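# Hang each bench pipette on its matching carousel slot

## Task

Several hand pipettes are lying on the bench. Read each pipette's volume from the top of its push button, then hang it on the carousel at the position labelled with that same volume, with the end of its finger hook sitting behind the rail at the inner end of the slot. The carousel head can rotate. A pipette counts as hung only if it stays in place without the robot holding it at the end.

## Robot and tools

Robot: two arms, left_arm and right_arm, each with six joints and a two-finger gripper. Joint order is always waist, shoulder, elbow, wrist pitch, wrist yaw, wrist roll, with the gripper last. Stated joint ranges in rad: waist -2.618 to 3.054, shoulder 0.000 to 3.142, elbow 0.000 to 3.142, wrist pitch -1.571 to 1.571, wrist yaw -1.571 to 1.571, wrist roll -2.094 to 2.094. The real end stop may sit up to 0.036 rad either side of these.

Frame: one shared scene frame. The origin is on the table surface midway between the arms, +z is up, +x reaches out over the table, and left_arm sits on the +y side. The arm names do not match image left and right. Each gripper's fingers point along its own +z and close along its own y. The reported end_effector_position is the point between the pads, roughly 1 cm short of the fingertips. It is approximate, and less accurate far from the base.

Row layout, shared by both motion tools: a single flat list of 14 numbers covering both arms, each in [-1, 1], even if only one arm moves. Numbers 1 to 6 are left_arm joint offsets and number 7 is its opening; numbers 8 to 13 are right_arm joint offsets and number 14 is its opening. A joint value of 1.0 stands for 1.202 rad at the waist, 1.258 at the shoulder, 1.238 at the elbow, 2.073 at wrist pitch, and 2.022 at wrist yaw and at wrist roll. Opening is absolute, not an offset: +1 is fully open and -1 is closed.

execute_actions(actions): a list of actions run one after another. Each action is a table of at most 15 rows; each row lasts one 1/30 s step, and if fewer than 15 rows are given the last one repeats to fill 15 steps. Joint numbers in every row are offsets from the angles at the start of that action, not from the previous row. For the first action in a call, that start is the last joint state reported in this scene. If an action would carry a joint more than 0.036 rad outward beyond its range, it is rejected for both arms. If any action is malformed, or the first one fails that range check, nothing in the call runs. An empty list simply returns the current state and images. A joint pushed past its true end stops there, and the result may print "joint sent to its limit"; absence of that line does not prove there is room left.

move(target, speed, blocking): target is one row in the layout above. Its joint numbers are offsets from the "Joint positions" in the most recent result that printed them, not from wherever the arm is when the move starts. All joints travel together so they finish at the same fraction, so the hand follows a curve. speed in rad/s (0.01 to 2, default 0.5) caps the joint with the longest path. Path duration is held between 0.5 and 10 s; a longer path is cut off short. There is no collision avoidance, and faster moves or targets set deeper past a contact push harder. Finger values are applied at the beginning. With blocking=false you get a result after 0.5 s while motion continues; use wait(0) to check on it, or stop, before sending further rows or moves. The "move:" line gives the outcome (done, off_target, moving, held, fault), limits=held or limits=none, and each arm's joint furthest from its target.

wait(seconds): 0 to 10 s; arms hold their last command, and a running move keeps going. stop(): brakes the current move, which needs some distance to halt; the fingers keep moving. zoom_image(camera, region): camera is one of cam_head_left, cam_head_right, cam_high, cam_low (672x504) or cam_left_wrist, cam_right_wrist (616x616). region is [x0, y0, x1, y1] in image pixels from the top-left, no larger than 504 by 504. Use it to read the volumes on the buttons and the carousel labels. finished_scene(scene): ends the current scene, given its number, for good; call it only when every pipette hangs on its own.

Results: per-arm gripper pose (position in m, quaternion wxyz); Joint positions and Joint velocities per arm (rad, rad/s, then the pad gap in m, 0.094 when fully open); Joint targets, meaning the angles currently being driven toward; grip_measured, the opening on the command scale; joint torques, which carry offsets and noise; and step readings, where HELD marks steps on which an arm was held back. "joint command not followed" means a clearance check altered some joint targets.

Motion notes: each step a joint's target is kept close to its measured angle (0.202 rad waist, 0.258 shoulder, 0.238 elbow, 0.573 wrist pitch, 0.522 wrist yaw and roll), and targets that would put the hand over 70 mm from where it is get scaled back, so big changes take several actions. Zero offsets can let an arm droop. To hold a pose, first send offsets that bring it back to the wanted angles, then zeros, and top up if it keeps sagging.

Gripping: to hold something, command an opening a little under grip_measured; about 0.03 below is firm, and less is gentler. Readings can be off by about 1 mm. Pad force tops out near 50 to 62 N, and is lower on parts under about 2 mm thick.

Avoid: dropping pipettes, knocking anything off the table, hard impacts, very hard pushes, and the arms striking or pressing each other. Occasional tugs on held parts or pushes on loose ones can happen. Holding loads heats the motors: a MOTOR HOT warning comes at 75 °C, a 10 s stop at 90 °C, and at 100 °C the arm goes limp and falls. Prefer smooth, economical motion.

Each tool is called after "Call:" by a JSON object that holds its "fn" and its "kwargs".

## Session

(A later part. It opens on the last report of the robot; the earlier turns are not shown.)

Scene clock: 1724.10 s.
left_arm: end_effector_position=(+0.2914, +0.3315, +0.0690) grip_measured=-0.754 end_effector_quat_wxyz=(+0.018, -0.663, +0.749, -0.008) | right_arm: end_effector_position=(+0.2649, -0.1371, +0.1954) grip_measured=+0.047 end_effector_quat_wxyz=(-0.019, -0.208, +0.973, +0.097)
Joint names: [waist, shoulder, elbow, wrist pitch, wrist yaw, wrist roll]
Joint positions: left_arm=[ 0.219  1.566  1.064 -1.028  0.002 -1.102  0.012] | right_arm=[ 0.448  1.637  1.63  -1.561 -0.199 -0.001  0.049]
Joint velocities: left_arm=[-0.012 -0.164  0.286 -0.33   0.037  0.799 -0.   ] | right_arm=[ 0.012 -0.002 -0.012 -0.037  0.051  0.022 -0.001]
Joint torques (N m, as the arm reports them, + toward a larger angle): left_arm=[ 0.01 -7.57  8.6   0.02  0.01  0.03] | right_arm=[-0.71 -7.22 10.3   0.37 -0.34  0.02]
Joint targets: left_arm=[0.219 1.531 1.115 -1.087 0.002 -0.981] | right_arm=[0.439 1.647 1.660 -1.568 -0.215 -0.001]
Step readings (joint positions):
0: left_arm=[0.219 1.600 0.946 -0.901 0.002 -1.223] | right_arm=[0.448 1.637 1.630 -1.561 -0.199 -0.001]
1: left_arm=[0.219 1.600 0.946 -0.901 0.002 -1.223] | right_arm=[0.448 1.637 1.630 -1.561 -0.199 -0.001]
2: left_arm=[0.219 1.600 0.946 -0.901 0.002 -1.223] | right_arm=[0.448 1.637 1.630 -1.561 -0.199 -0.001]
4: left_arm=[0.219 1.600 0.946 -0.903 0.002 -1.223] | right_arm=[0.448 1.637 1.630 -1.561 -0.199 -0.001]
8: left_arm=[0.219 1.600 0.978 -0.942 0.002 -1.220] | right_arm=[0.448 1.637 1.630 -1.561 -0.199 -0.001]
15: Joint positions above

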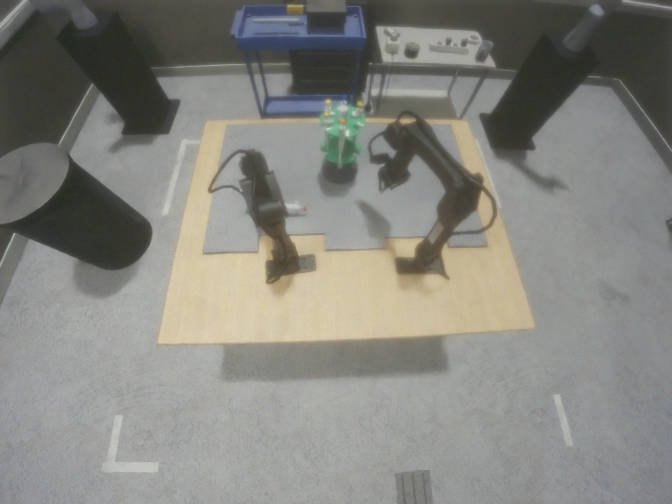

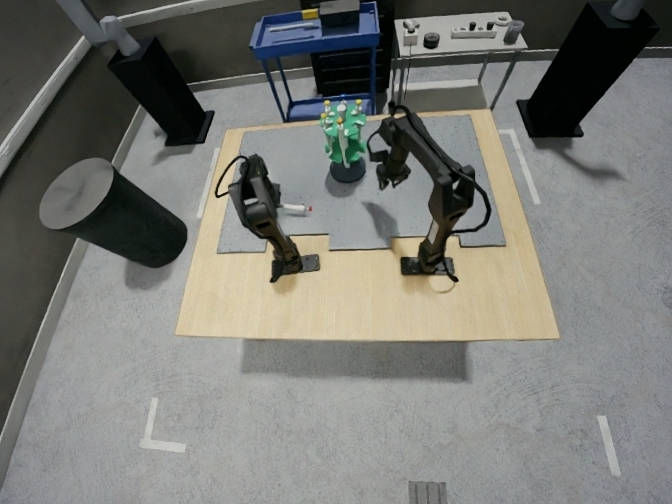

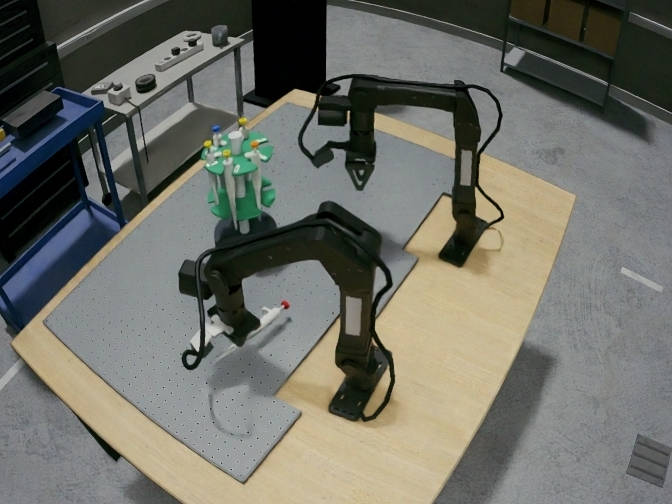

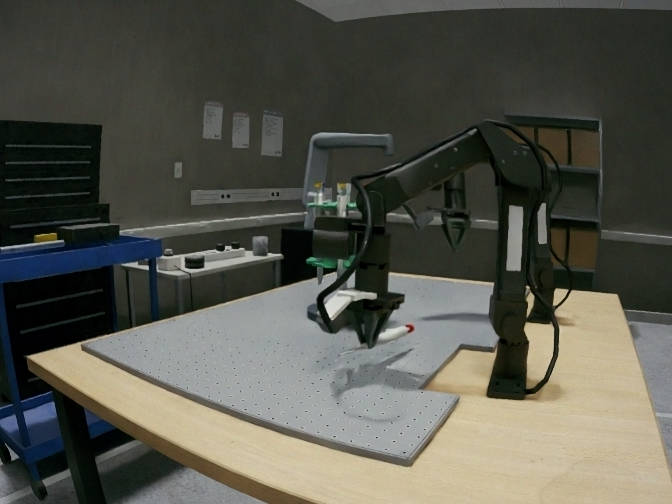

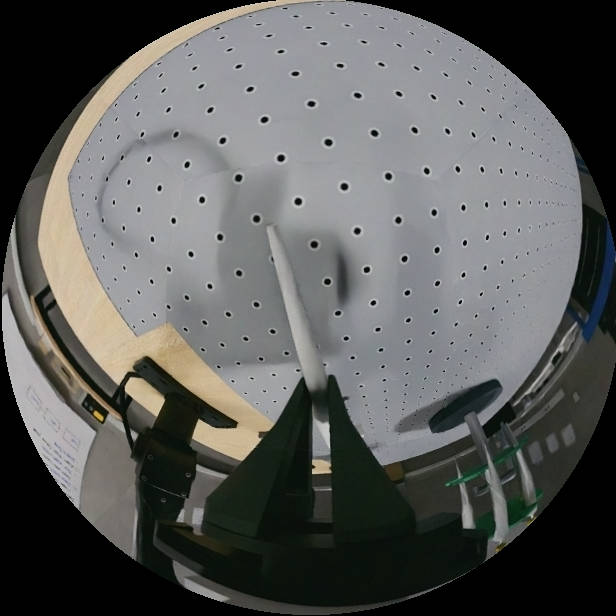

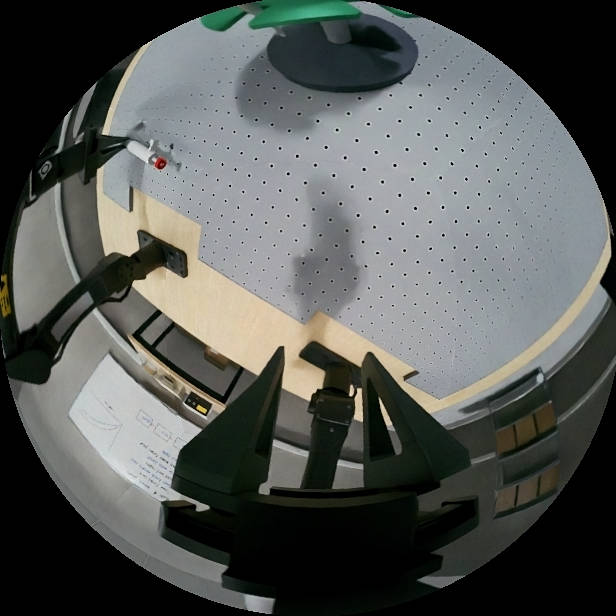

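Call:
{"fn": "move", "kwargs": {"target": [-0.265,-0.098,0.202,-0.06,0,0.99,-0.80, -0.0075,0.008,0.024,-0.0034,-0.008,0,0.05], "speed": 1.8}}

Scene clock: 1731.67 s.
left_arm: end_effector_position=(+0.3372, +0.2506, +0.1494) grip_measured=-0.755 end_effector_quat_wxyz=(+0.101, +0.412, +0.904, +0.050) | right_arm: end_effector_position=(+0.2649, -0.1371, +0.1954) grip_measured=+0.047 end_effector_quat_wxyz=(-0.019, -0.208, +0.973, +0.097)
Joint names: [waist, shoulder, elbow, wrist pitch, wrist yaw, wrist roll]
Joint positions: left_arm=[-0.09   1.473  1.273 -1.145  0.002  0.893  0.011] | right_arm=[ 0.448  1.637  1.63  -1.561 -0.199 -0.001  0.049]
Joint velocities: left_arm=[-0.002  0.002 -0.007 -0.037  0.022 -0.007  0.   ] | right_arm=[-0.007 -0.007 -0.002  0.007  0.022  0.037  0.   ]
Joint torques (N m, as the arm reports them, + toward a larger angle): left_arm=[-0.8  -7.55  9.54  0.37  0.02  0.07] | right_arm=[-0.66 -7.28 10.23  0.35 -0.34  0.  ]
Joint targets: left_arm=[-0.099 1.443 1.314 -1.153 0.002 0.899] | right_arm=[0.439 1.647 1.660 -1.568 -0.215 -0.001]
move: off_target (left_arm, right_arm); limits=none; left_arm: farthest joint: the elbow, 0.041 radians from its target (0.234 radians at the start); right_arm: farthest joint: the elbow, 0.029 radians from its target (0.029 radians at the start)

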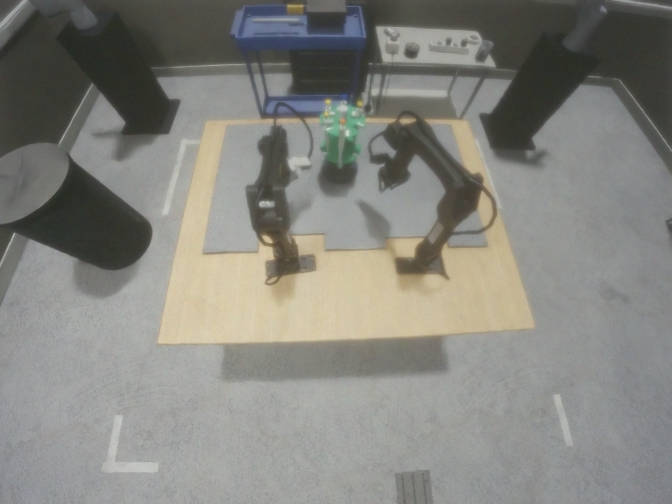

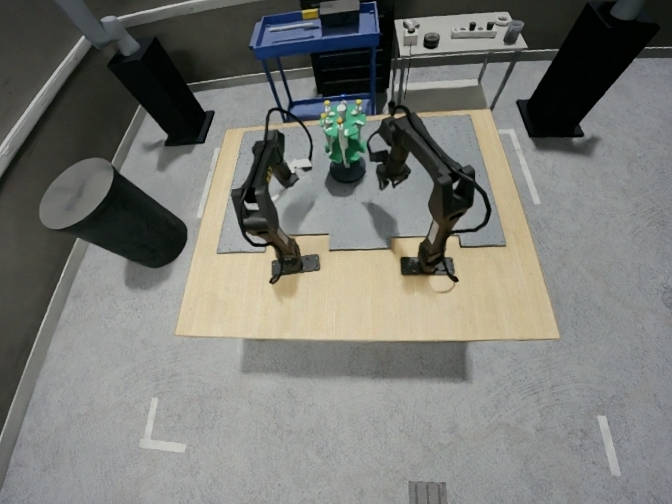

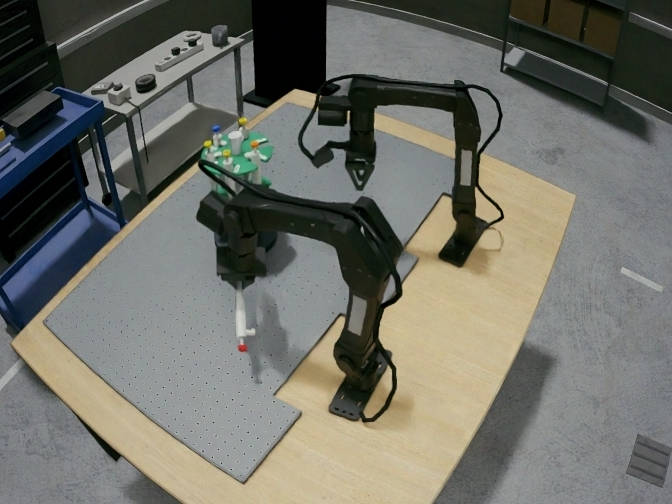

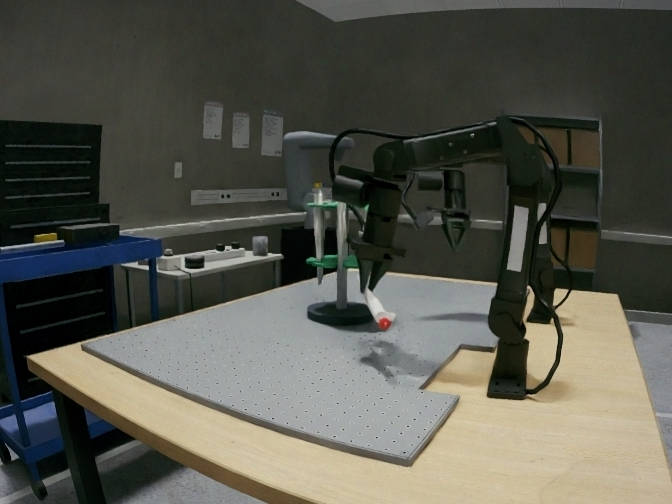

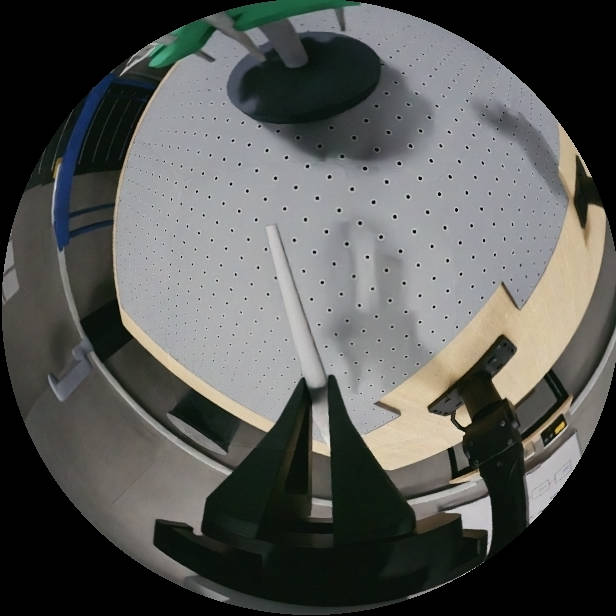

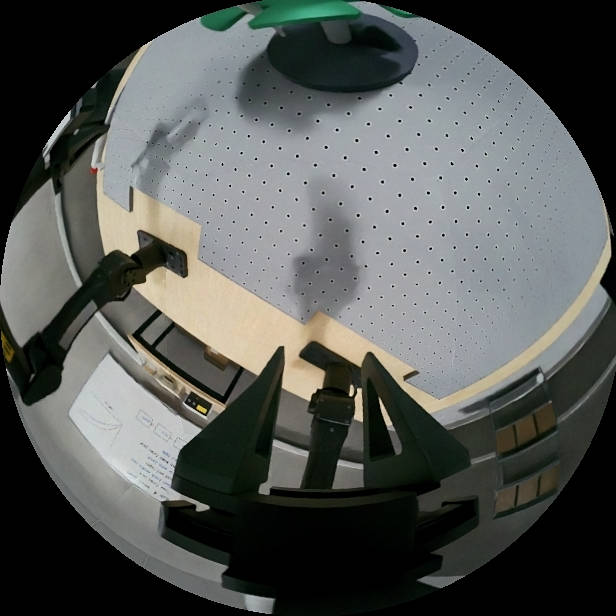

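Call:
{"fn": "move", "kwargs": {"target": [-0.9967,-0.385,-0.81,0.774,0,0.339,-0.80, -0.0075,0.008,0.024,-0.0034,-0.008,0,0.05], "speed": 1.6}}

Scene clock: 1745.87 s.
left_arm: end_effector_position=(+0.1739, -0.0704, +0.1437) grip_measured=-0.756 end_effector_quat_wxyz=(+0.572, +0.794, +0.166, +0.122) | right_arm: end_effector_position=(+0.2648, -0.1371, +0.1954) grip_measured=+0.047 end_effector_quat_wxyz=(-0.020, -0.208, +0.973, +0.097)
Joint names: [waist, shoulder, elbow, wrist pitch, wrist yaw, wrist roll]
Joint positions: left_arm=[-1.278  1.017  0.277  0.418  0.004  1.575  0.011] | right_arm=[ 0.448  1.637  1.63  -1.562 -0.199 -0.001  0.049]
Joint velocities: left_arm=[-0.012 -0.017 -0.007  0.007  0.037  0.037 -0.   ] | right_arm=[-0.012 -0.027 -0.007  0.037 -0.007  0.007 -0.001]
Joint torques (N m, as the arm reports them, + toward a larger angle): left_arm=[-0.8  -3.98  6.33  1.87 -0.02  0.03] | right_arm=[-0.71 -7.26 10.33  0.38 -0.37  0.02]
Joint targets: left_arm=[-1.288 0.989 0.271 0.460 0.002 1.578] | right_arm=[0.439 1.647 1.660 -1.568 -0.215 -0.001]
move: off_target (left_arm, right_arm); limits=none; left_arm: farthest joint: the wrist pitch, 0.042 radians from its target (1.604 radians at the start); right_arm: farthest joint: the elbow, 0.029 radians from its target (0.029 radians at the start)

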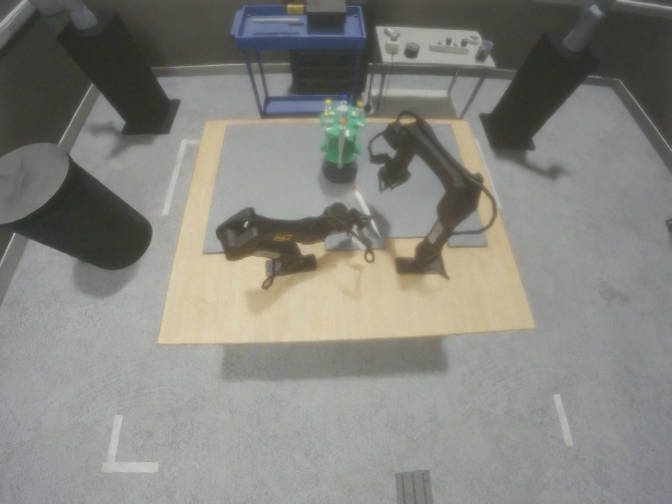

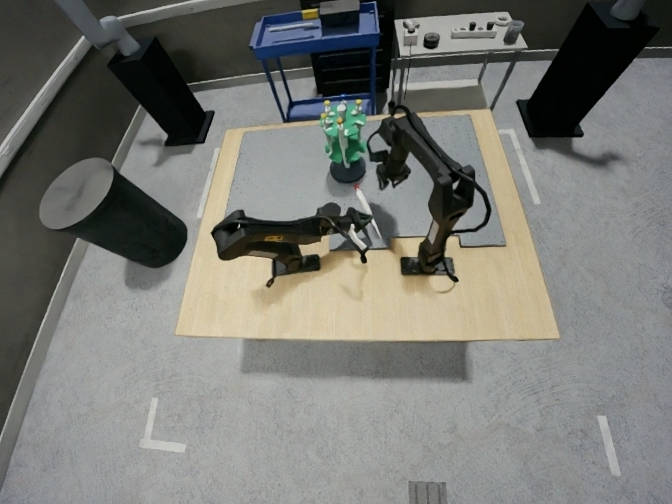

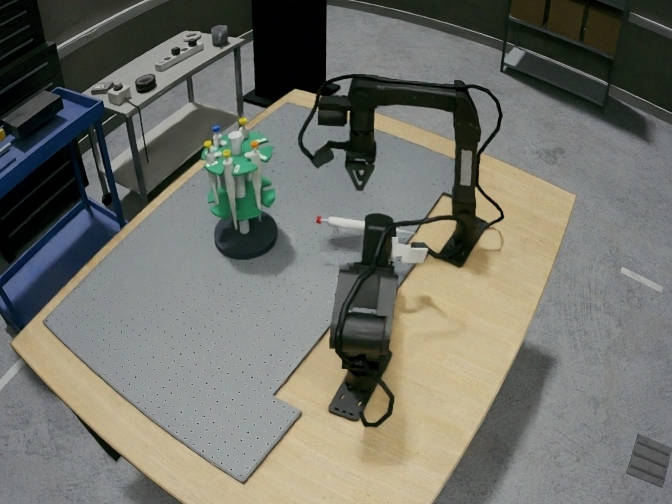

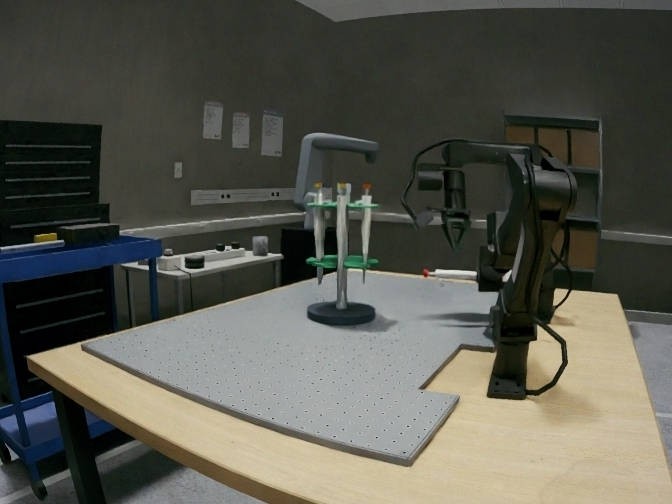

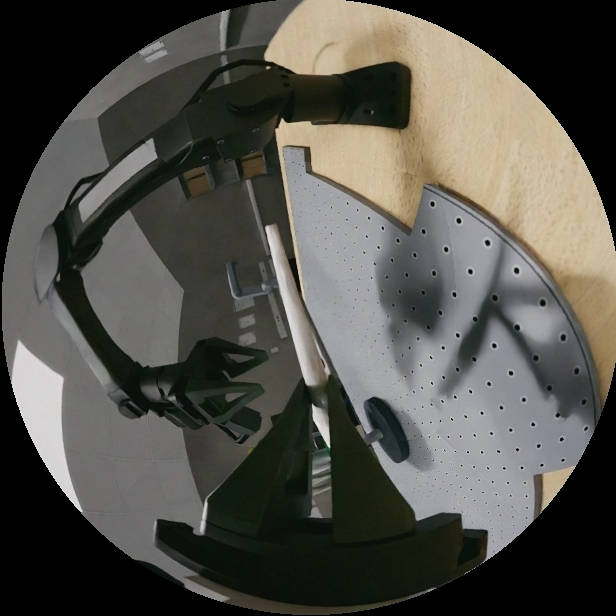

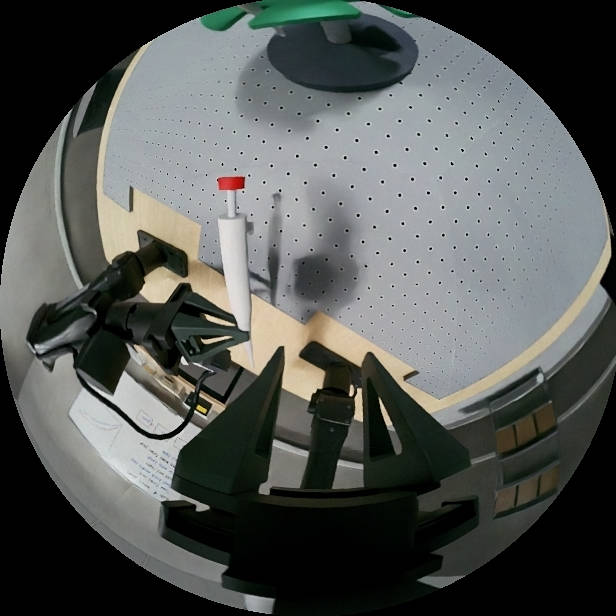

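Call:
{"fn": "move", "kwargs": {"target": [-0.008,0.362,0.246,0.12,0,0.0015,-0.80, -0.0075,0.008,0.024,-0.003,-0.008,0,0.05], "speed": 1.0}}

Scene clock: 1760.73 s.
left_arm: end_effector_position=(+0.2094, -0.1498, +0.1453) grip_measured=-0.756 end_effector_quat_wxyz=(+0.578, +0.790, +0.165, +0.123) | right_arm: end_effector_position=(+0.2648, -0.1371, +0.1954) grip_measured=+0.047 end_effector_quat_wxyz=(-0.020, -0.208, +0.973, +0.097)
Joint names: [waist, shoulder, elbow, wrist pitch, wrist yaw, wrist roll]
Joint positions: left_arm=[-1.278  1.473  0.541  0.624  0.004  1.575  0.011] | right_arm=[ 0.448  1.637  1.63  -1.562 -0.199 -0.001  0.049]
Joint velocities: left_arm=[ 0.022 -0.012 -0.002 -0.007  0.007  0.007  0.   ] | right_arm=[-0.002  0.017  0.002 -0.051 -0.051 -0.037 -0.   ]
Joint torques (N m, as the arm reports them, + toward a larger angle): left_arm=[-0.81 -5.09  9.4   1.89  0.01  0.02] | right_arm=[-0.76 -7.19 10.23  0.37 -0.33  0.01]
Joint targets: left_arm=[-1.288 1.472 0.582 0.666 0.004 1.578] | right_arm=[0.439 1.647 1.660 -1.568 -0.215 -0.001]
move: off_target (left_arm, right_arm); limits=none; left_arm: farthest joint: the wrist pitch, 0.043 radians from its target (0.249 radians at the start); right_arm: farthest joint: the elbow, 0.029 radians from its target (0.029 radians at the start)

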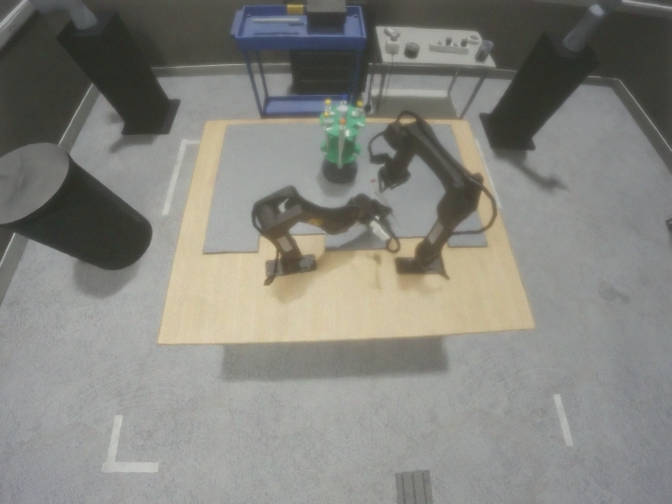

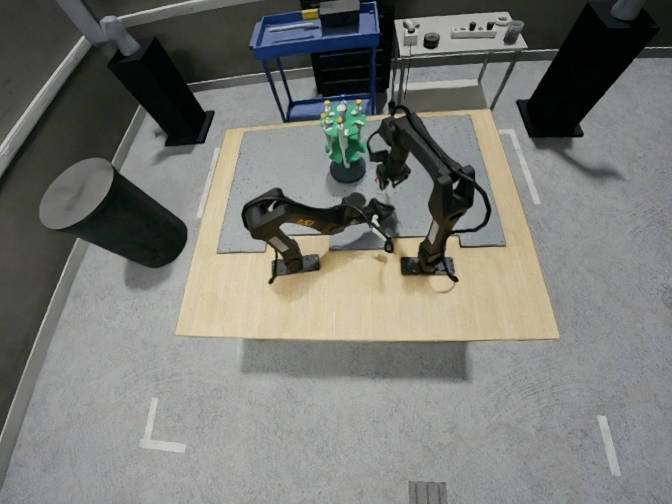

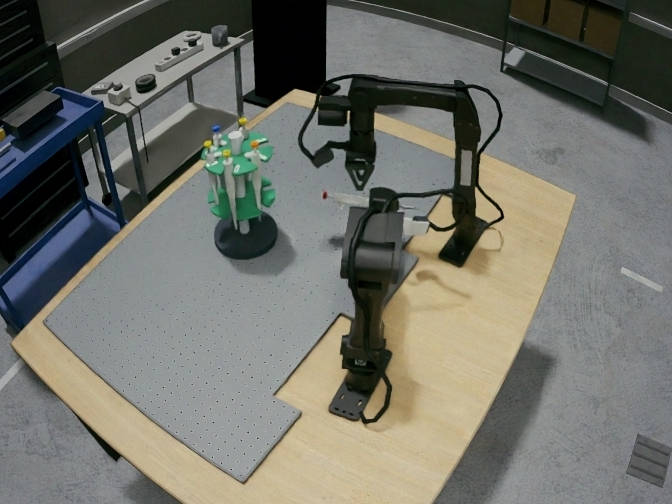

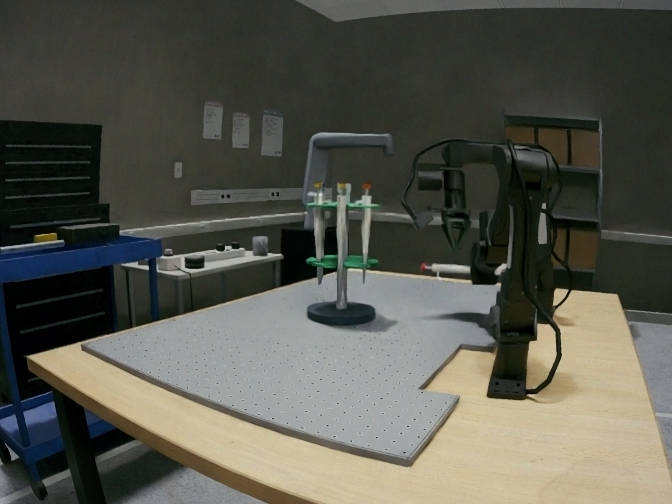

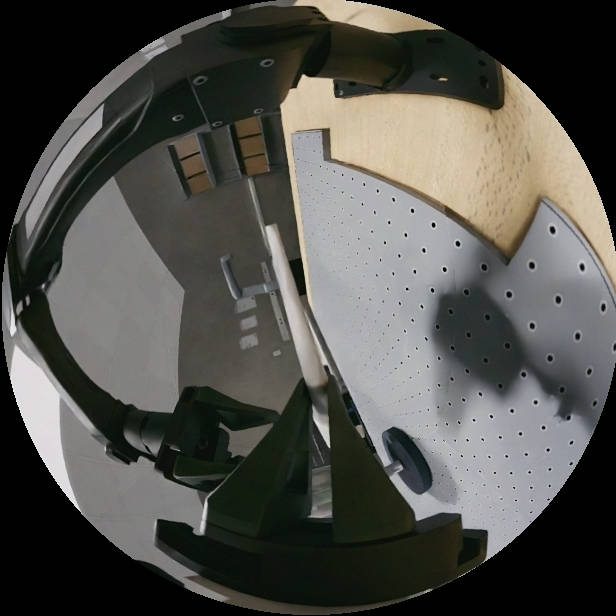

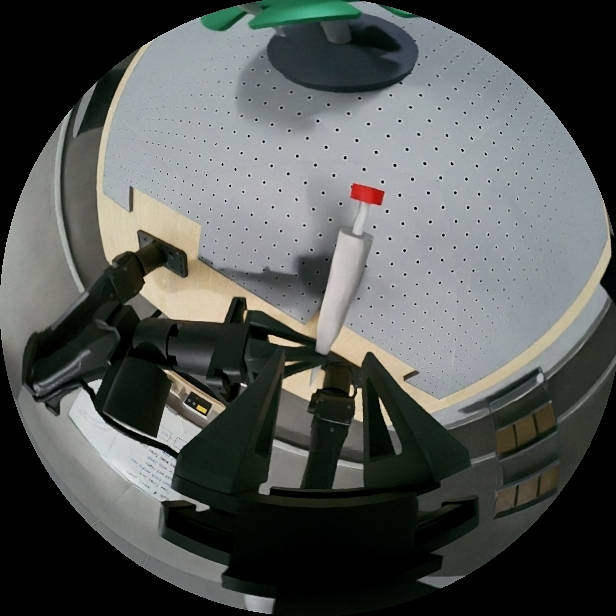

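Call:
{"fn": "zoom_image", "kwargs": {"camera": "cam_right_wrist", "region": [240, 160, 440, 380]}}

Call:
{"fn": "zoom_image", "kwargs": {"camera": "cam_low", "region": [400, 190, 520, 300]}}

Region (240, 160, 440, 380) of cam_right_wrist's 616x616 image, scaled by 2.291, with more detail than that image has; it fills the left 458 columns of this view, and the rest is white.

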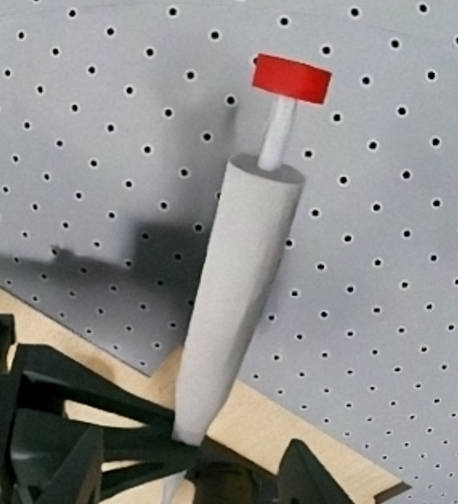

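Region (400, 190, 520, 300) of cam_low's 672x504 image, scaled by 4.200, with more detail than that image has; it fills the top 462 rows of this view, and the rest is white.

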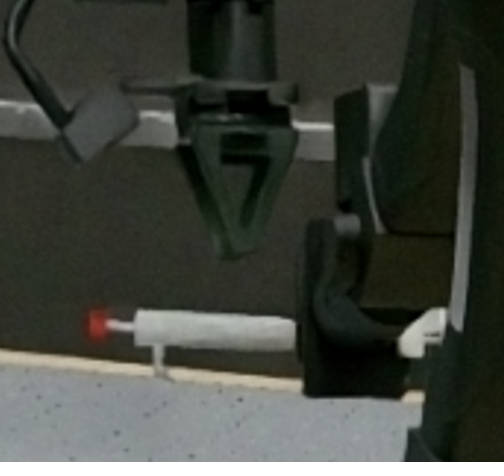

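Call:
{"fn": "execute_actions", "kwargs": {"actions": [[[-0.008,-0.001,0.033,0.0203,0,0.0015,-0.80, -0.0075,-0.010,0.000,0.008,-0.008,0.004,0.05],[-0.008,-0.001,0.033,0.0203,0,0.0015,-0.80, -0.0075,-0.020,-0.018,0.015,-0.008,0.007,0.05],[-0.008,-0.001,0.033,0.0203,0,0.0015,-0.80, -0.0075,-0.024,-0.030,0.022,-0.008,0.010,0.05],[-0.008,-0.001,0.033,0.0203,0,0.0015,-0.80, -0.0075,-0.028,-0.044,0.030,-0.008,0.013,0.05],[-0.008,-0.001,0.033,0.0203,0,0.0015,-0.80, -0.0075,-0.032,-0.060,0.039,-0.008,0.016,0.05],[-0.008,-0.001,0.033,0.0203,0,0.0015,-0.80, -0.0075,-0.037,-0.078,0.047,-0.008,0.019,0.05],[-0.008,-0.001,0.033,0.0203,0,0.0015,-0.80, -0.0075,-0.042,-0.097,0.056,-0.008,0.022,0.05],[-0.008,-0.001,0.033,0.0203,0,0.0015,-0.80, -0.0075,-0.046,-0.117,0.065,-0.008,0.024,0.05],[-0.008,-0.001,0.033,0.0203,0,0.0015,-0.80, -0.0075,-0.051,-0.136,0.073,-0.008,0.026,0.05],[-0.008,-0.001,0.033,0.0203,0,0.0015,-0.80, -0.0075,-0.056,-0.155,0.080,-0.008,0.028,0.05],[-0.008,-0.001,0.033,0.0203,0,0.0015,-0.80, -0.0075,-0.060,-0.171,0.087,-0.008,0.029,0.05],[-0.008,-0.001,0.033,0.0203,0,0.0015,-0.80, -0.0075,-0.063,-0.185,0.091,-0.008,0.029,0.05],[-0.008,-0.001,0.033,0.0203,0,0.0015,-0.80, -0.0075,-0.066,-0.196,0.094,-0.008,0.029,0.05],[-0.008,-0.001,0.033,0.0203,0,0.0015,-0.80, -0.0075,-0.067,-0.203,0.0957,-0.008,0.029,0.05],[-0.008,-0.001,0.033,0.0203,0,0.0015,-0.80, -0.0075,-0.068,-0.206,0.0957,-0.008,0.029,0.05]]]}}

Scene clock: 1834.13 s.
left_arm: end_effector_position=(+0.2094, -0.1498, +0.1454) grip_measured=-0.756 end_effector_quat_wxyz=(+0.578, +0.790, +0.165, +0.123) | right_arm: end_effector_position=(+0.2508, -0.1431, +0.1501) grip_measured=+0.047 end_effector_quat_wxyz=(-0.040, -0.183, +0.978, +0.093)
Joint names: [waist, shoulder, elbow, wrist pitch, wrist yaw, wrist roll]
Joint positions: left_arm=[-1.278  1.473  0.541  0.624  0.004  1.575  0.011] | right_arm=[ 0.448  1.589  1.397 -1.413 -0.2    0.046  0.049]
Joint velocities: left_arm=[-0.017 -0.012 -0.007  0.007 -0.037 -0.022 -0.   ] | right_arm=[ 0.002 -0.037 -0.32   0.212 -0.051  0.007 -0.001]
Joint torques (N m, as the arm reports them, + toward a larger angle): left_arm=[-0.8  -5.15  9.43  1.87  0.    0.02] | right_arm=[ -0.71 -10.75   7.6    0.62  -0.31   0.03]
Joint targets: left_arm=[-1.288 1.471 0.582 0.666 0.004 1.578] | right_arm=[0.439 1.552 1.375 -1.363 -0.215 0.058]
Step readings (joint positions):
0: left_arm=[-1.278 1.473 0.541 0.624 0.004 1.575] | right_arm=[0.448 1.637 1.630 -1.562 -0.199 -0.001]
1: left_arm=[-1.278 1.473 0.541 0.624 0.004 1.575] | right_arm=[0.448 1.637 1.630 -1.561 -0.199 -0.001]
2: left_arm=[-1.278 1.473 0.541 0.624 0.004 1.575] | right_arm=[0.448 1.637 1.630 -1.560 -0.199 0.001]
4: left_arm=[-1.278 1.473 0.541 0.624 0.004 1.575] | right_arm=[0.448 1.634 1.618 -1.544 -0.200 0.006]
8: left_arm=[-1.278 1.473 0.541 0.624 0.004 1.575] | right_arm=[0.448 1.614 1.542 -1.495 -0.200 0.023]
15: Joint positions above

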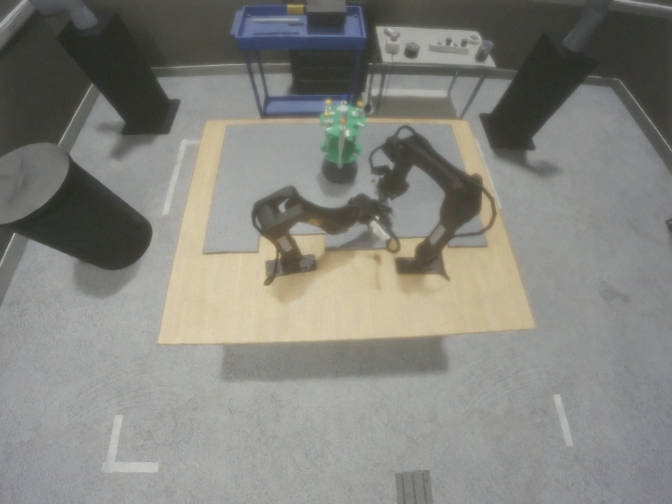

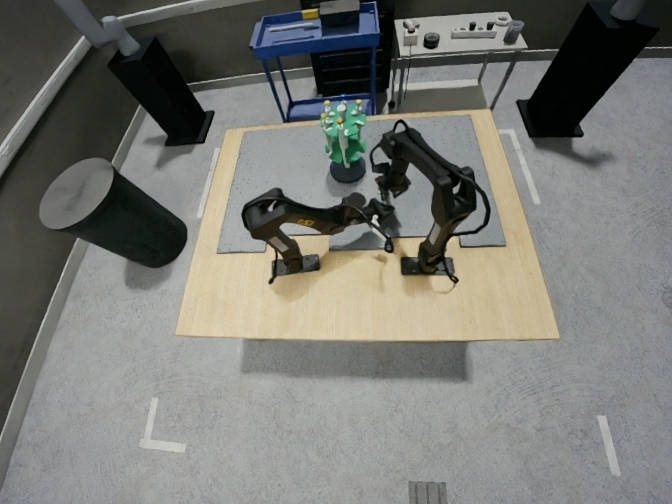

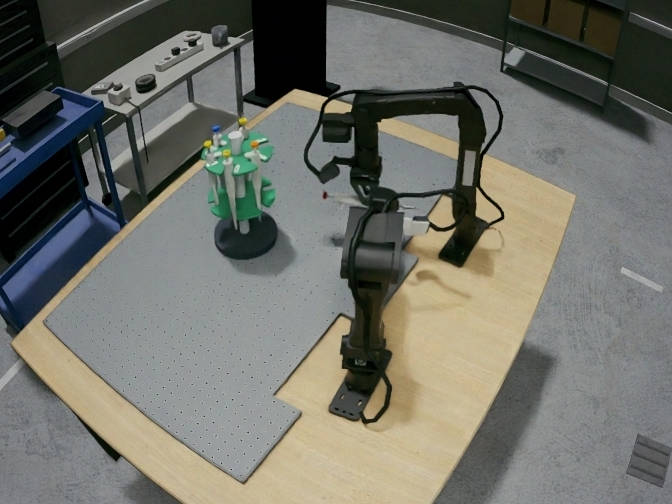

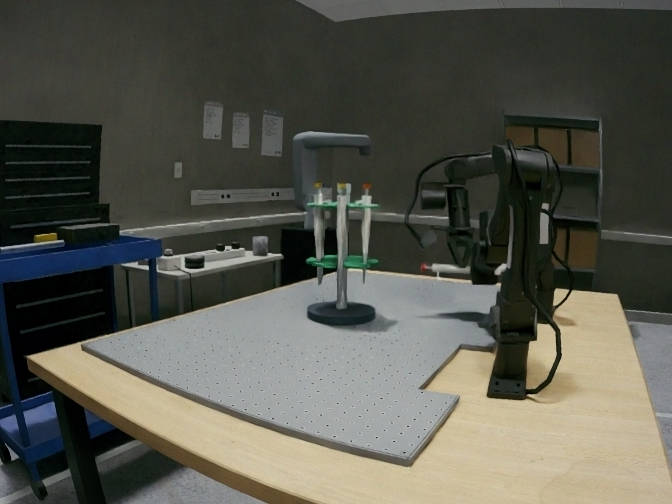

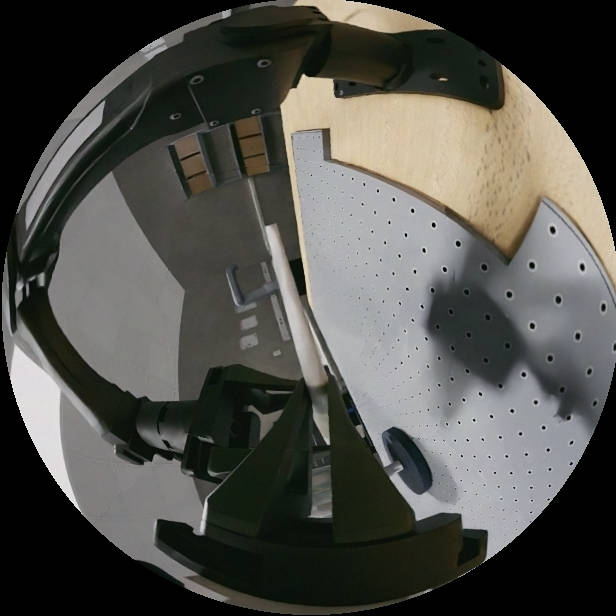

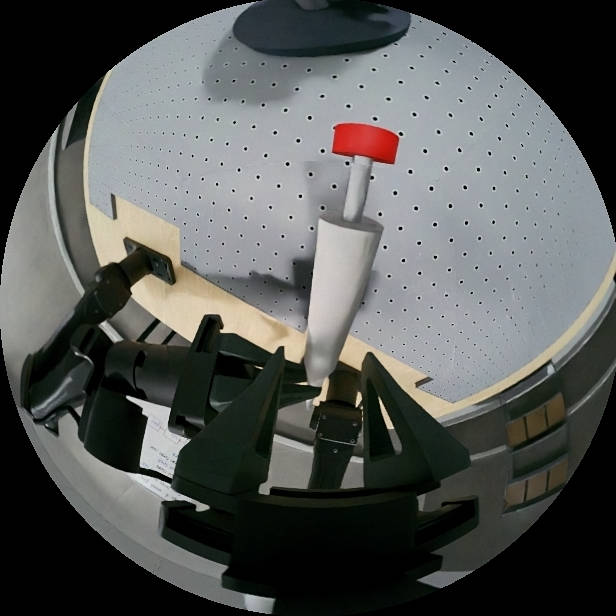

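Call:
{"fn": "execute_actions", "kwargs": {"actions": []}}

Call:
{"fn": "zoom_image", "kwargs": {"camera": "cam_low", "region": [400, 190, 520, 300]}}

Call:
{"fn": "zoom_image", "kwargs": {"camera": "cam_right_wrist", "region": [220, 110, 460, 420]}}

Scene clock: 1837.60 s.
left_arm: end_effector_position=(+0.2094, -0.1498, +0.1454) grip_measured=-0.756 end_effector_quat_wxyz=(+0.578, +0.790, +0.165, +0.123) | right_arm: end_effector_position=(+0.2559, -0.1408, +0.1487) grip_measured=+0.047 end_effector_quat_wxyz=(-0.025, -0.181, +0.978, +0.097)
Joint names: [waist, shoulder, elbow, wrist pitch, wrist yaw, wrist roll]
Joint positions: left_arm=[-1.278  1.473  0.541  0.624  0.004  1.575  0.011] | right_arm=[ 0.448  1.581  1.384 -1.377 -0.2    0.053  0.049]
Joint velocities: left_arm=[-0.002  0.007 -0.022  0.081 -0.095 -0.037 -0.   ] | right_arm=[-0.017 -0.012 -0.007  0.051 -0.022  0.022  0.001]
Joint torques (N m, as the arm reports them, + toward a larger angle): left_arm=[-0.8  -5.15  9.42  1.86  0.    0.02] | right_arm=[ -0.73 -10.22   7.09   0.61  -0.33   0.06]
Joint targets: left_arm=[-1.288 1.471 0.582 0.666 0.004 1.578] | right_arm=[0.439 1.552 1.375 -1.363 -0.215 0.057]

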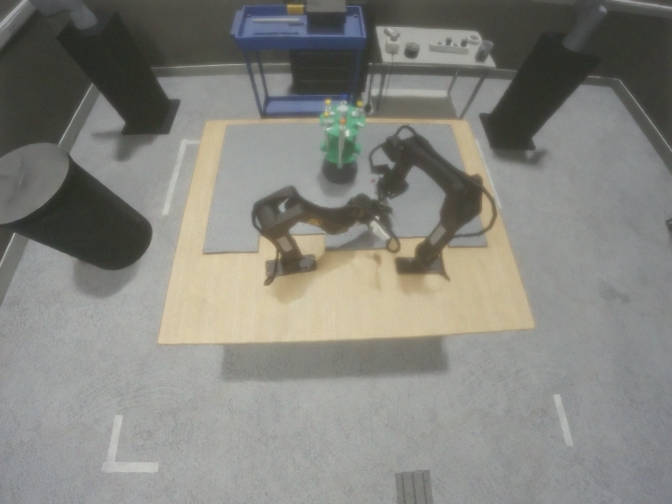

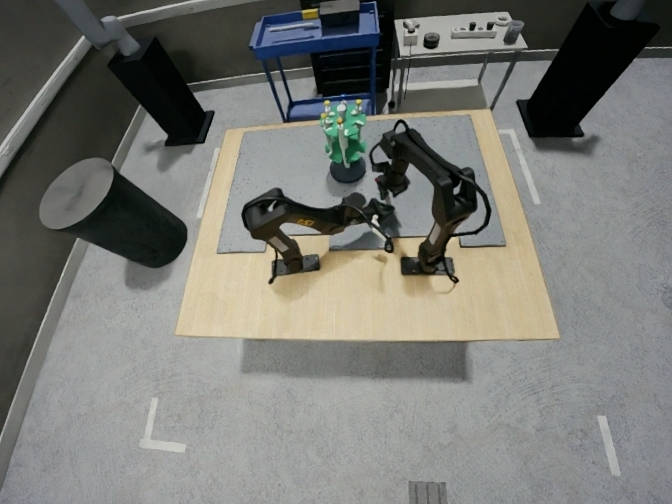

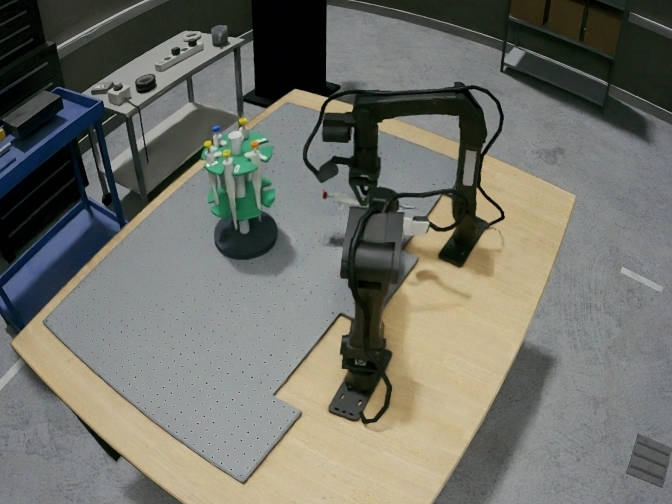

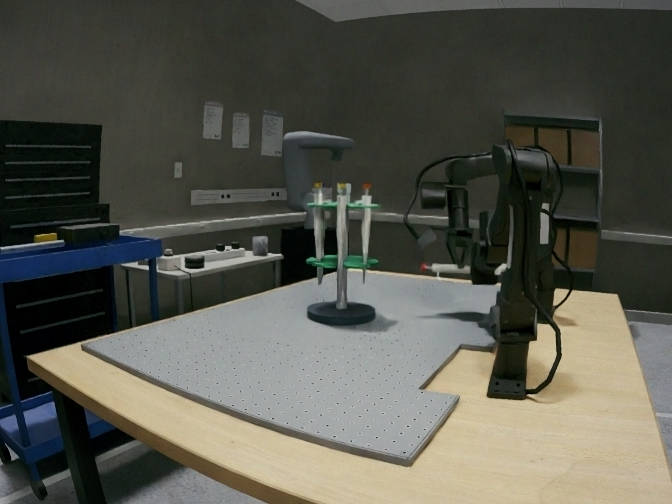

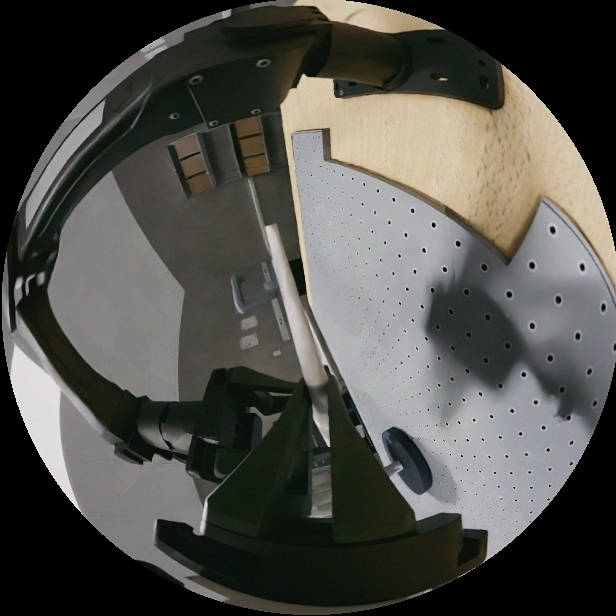

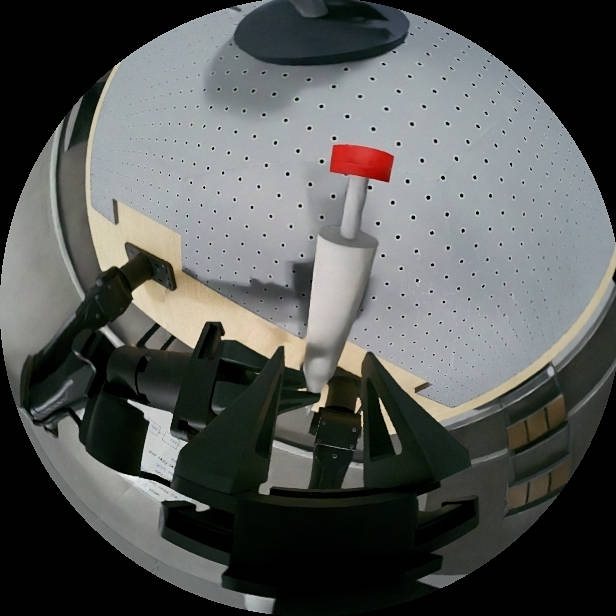

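Region (400, 190, 520, 300) of cam_low's 672x504 image, scaled by 4.200, with more detail than that image has; it fills the top 462 rows of this view, and the rest is white.

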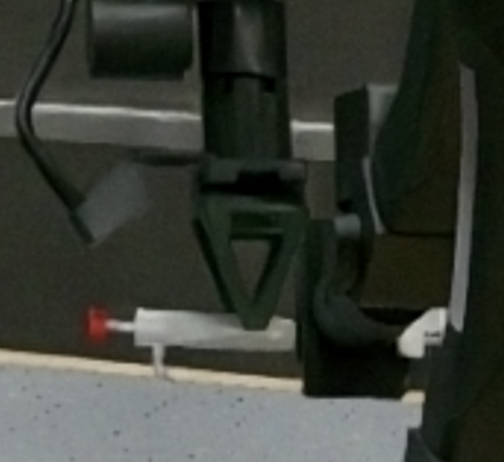

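Region (220, 110, 460, 420) of cam_right_wrist's 616x616 image, scaled by 1.626, with more detail than that image has; it fills the left 390 columns of this view, and the rest is white.

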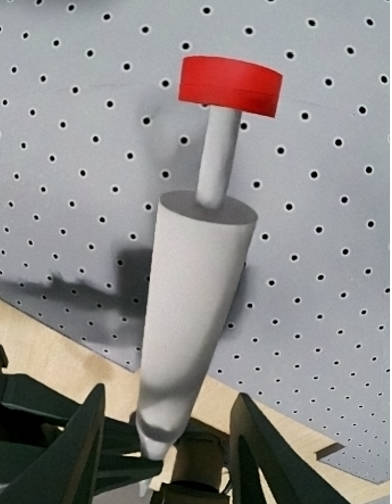

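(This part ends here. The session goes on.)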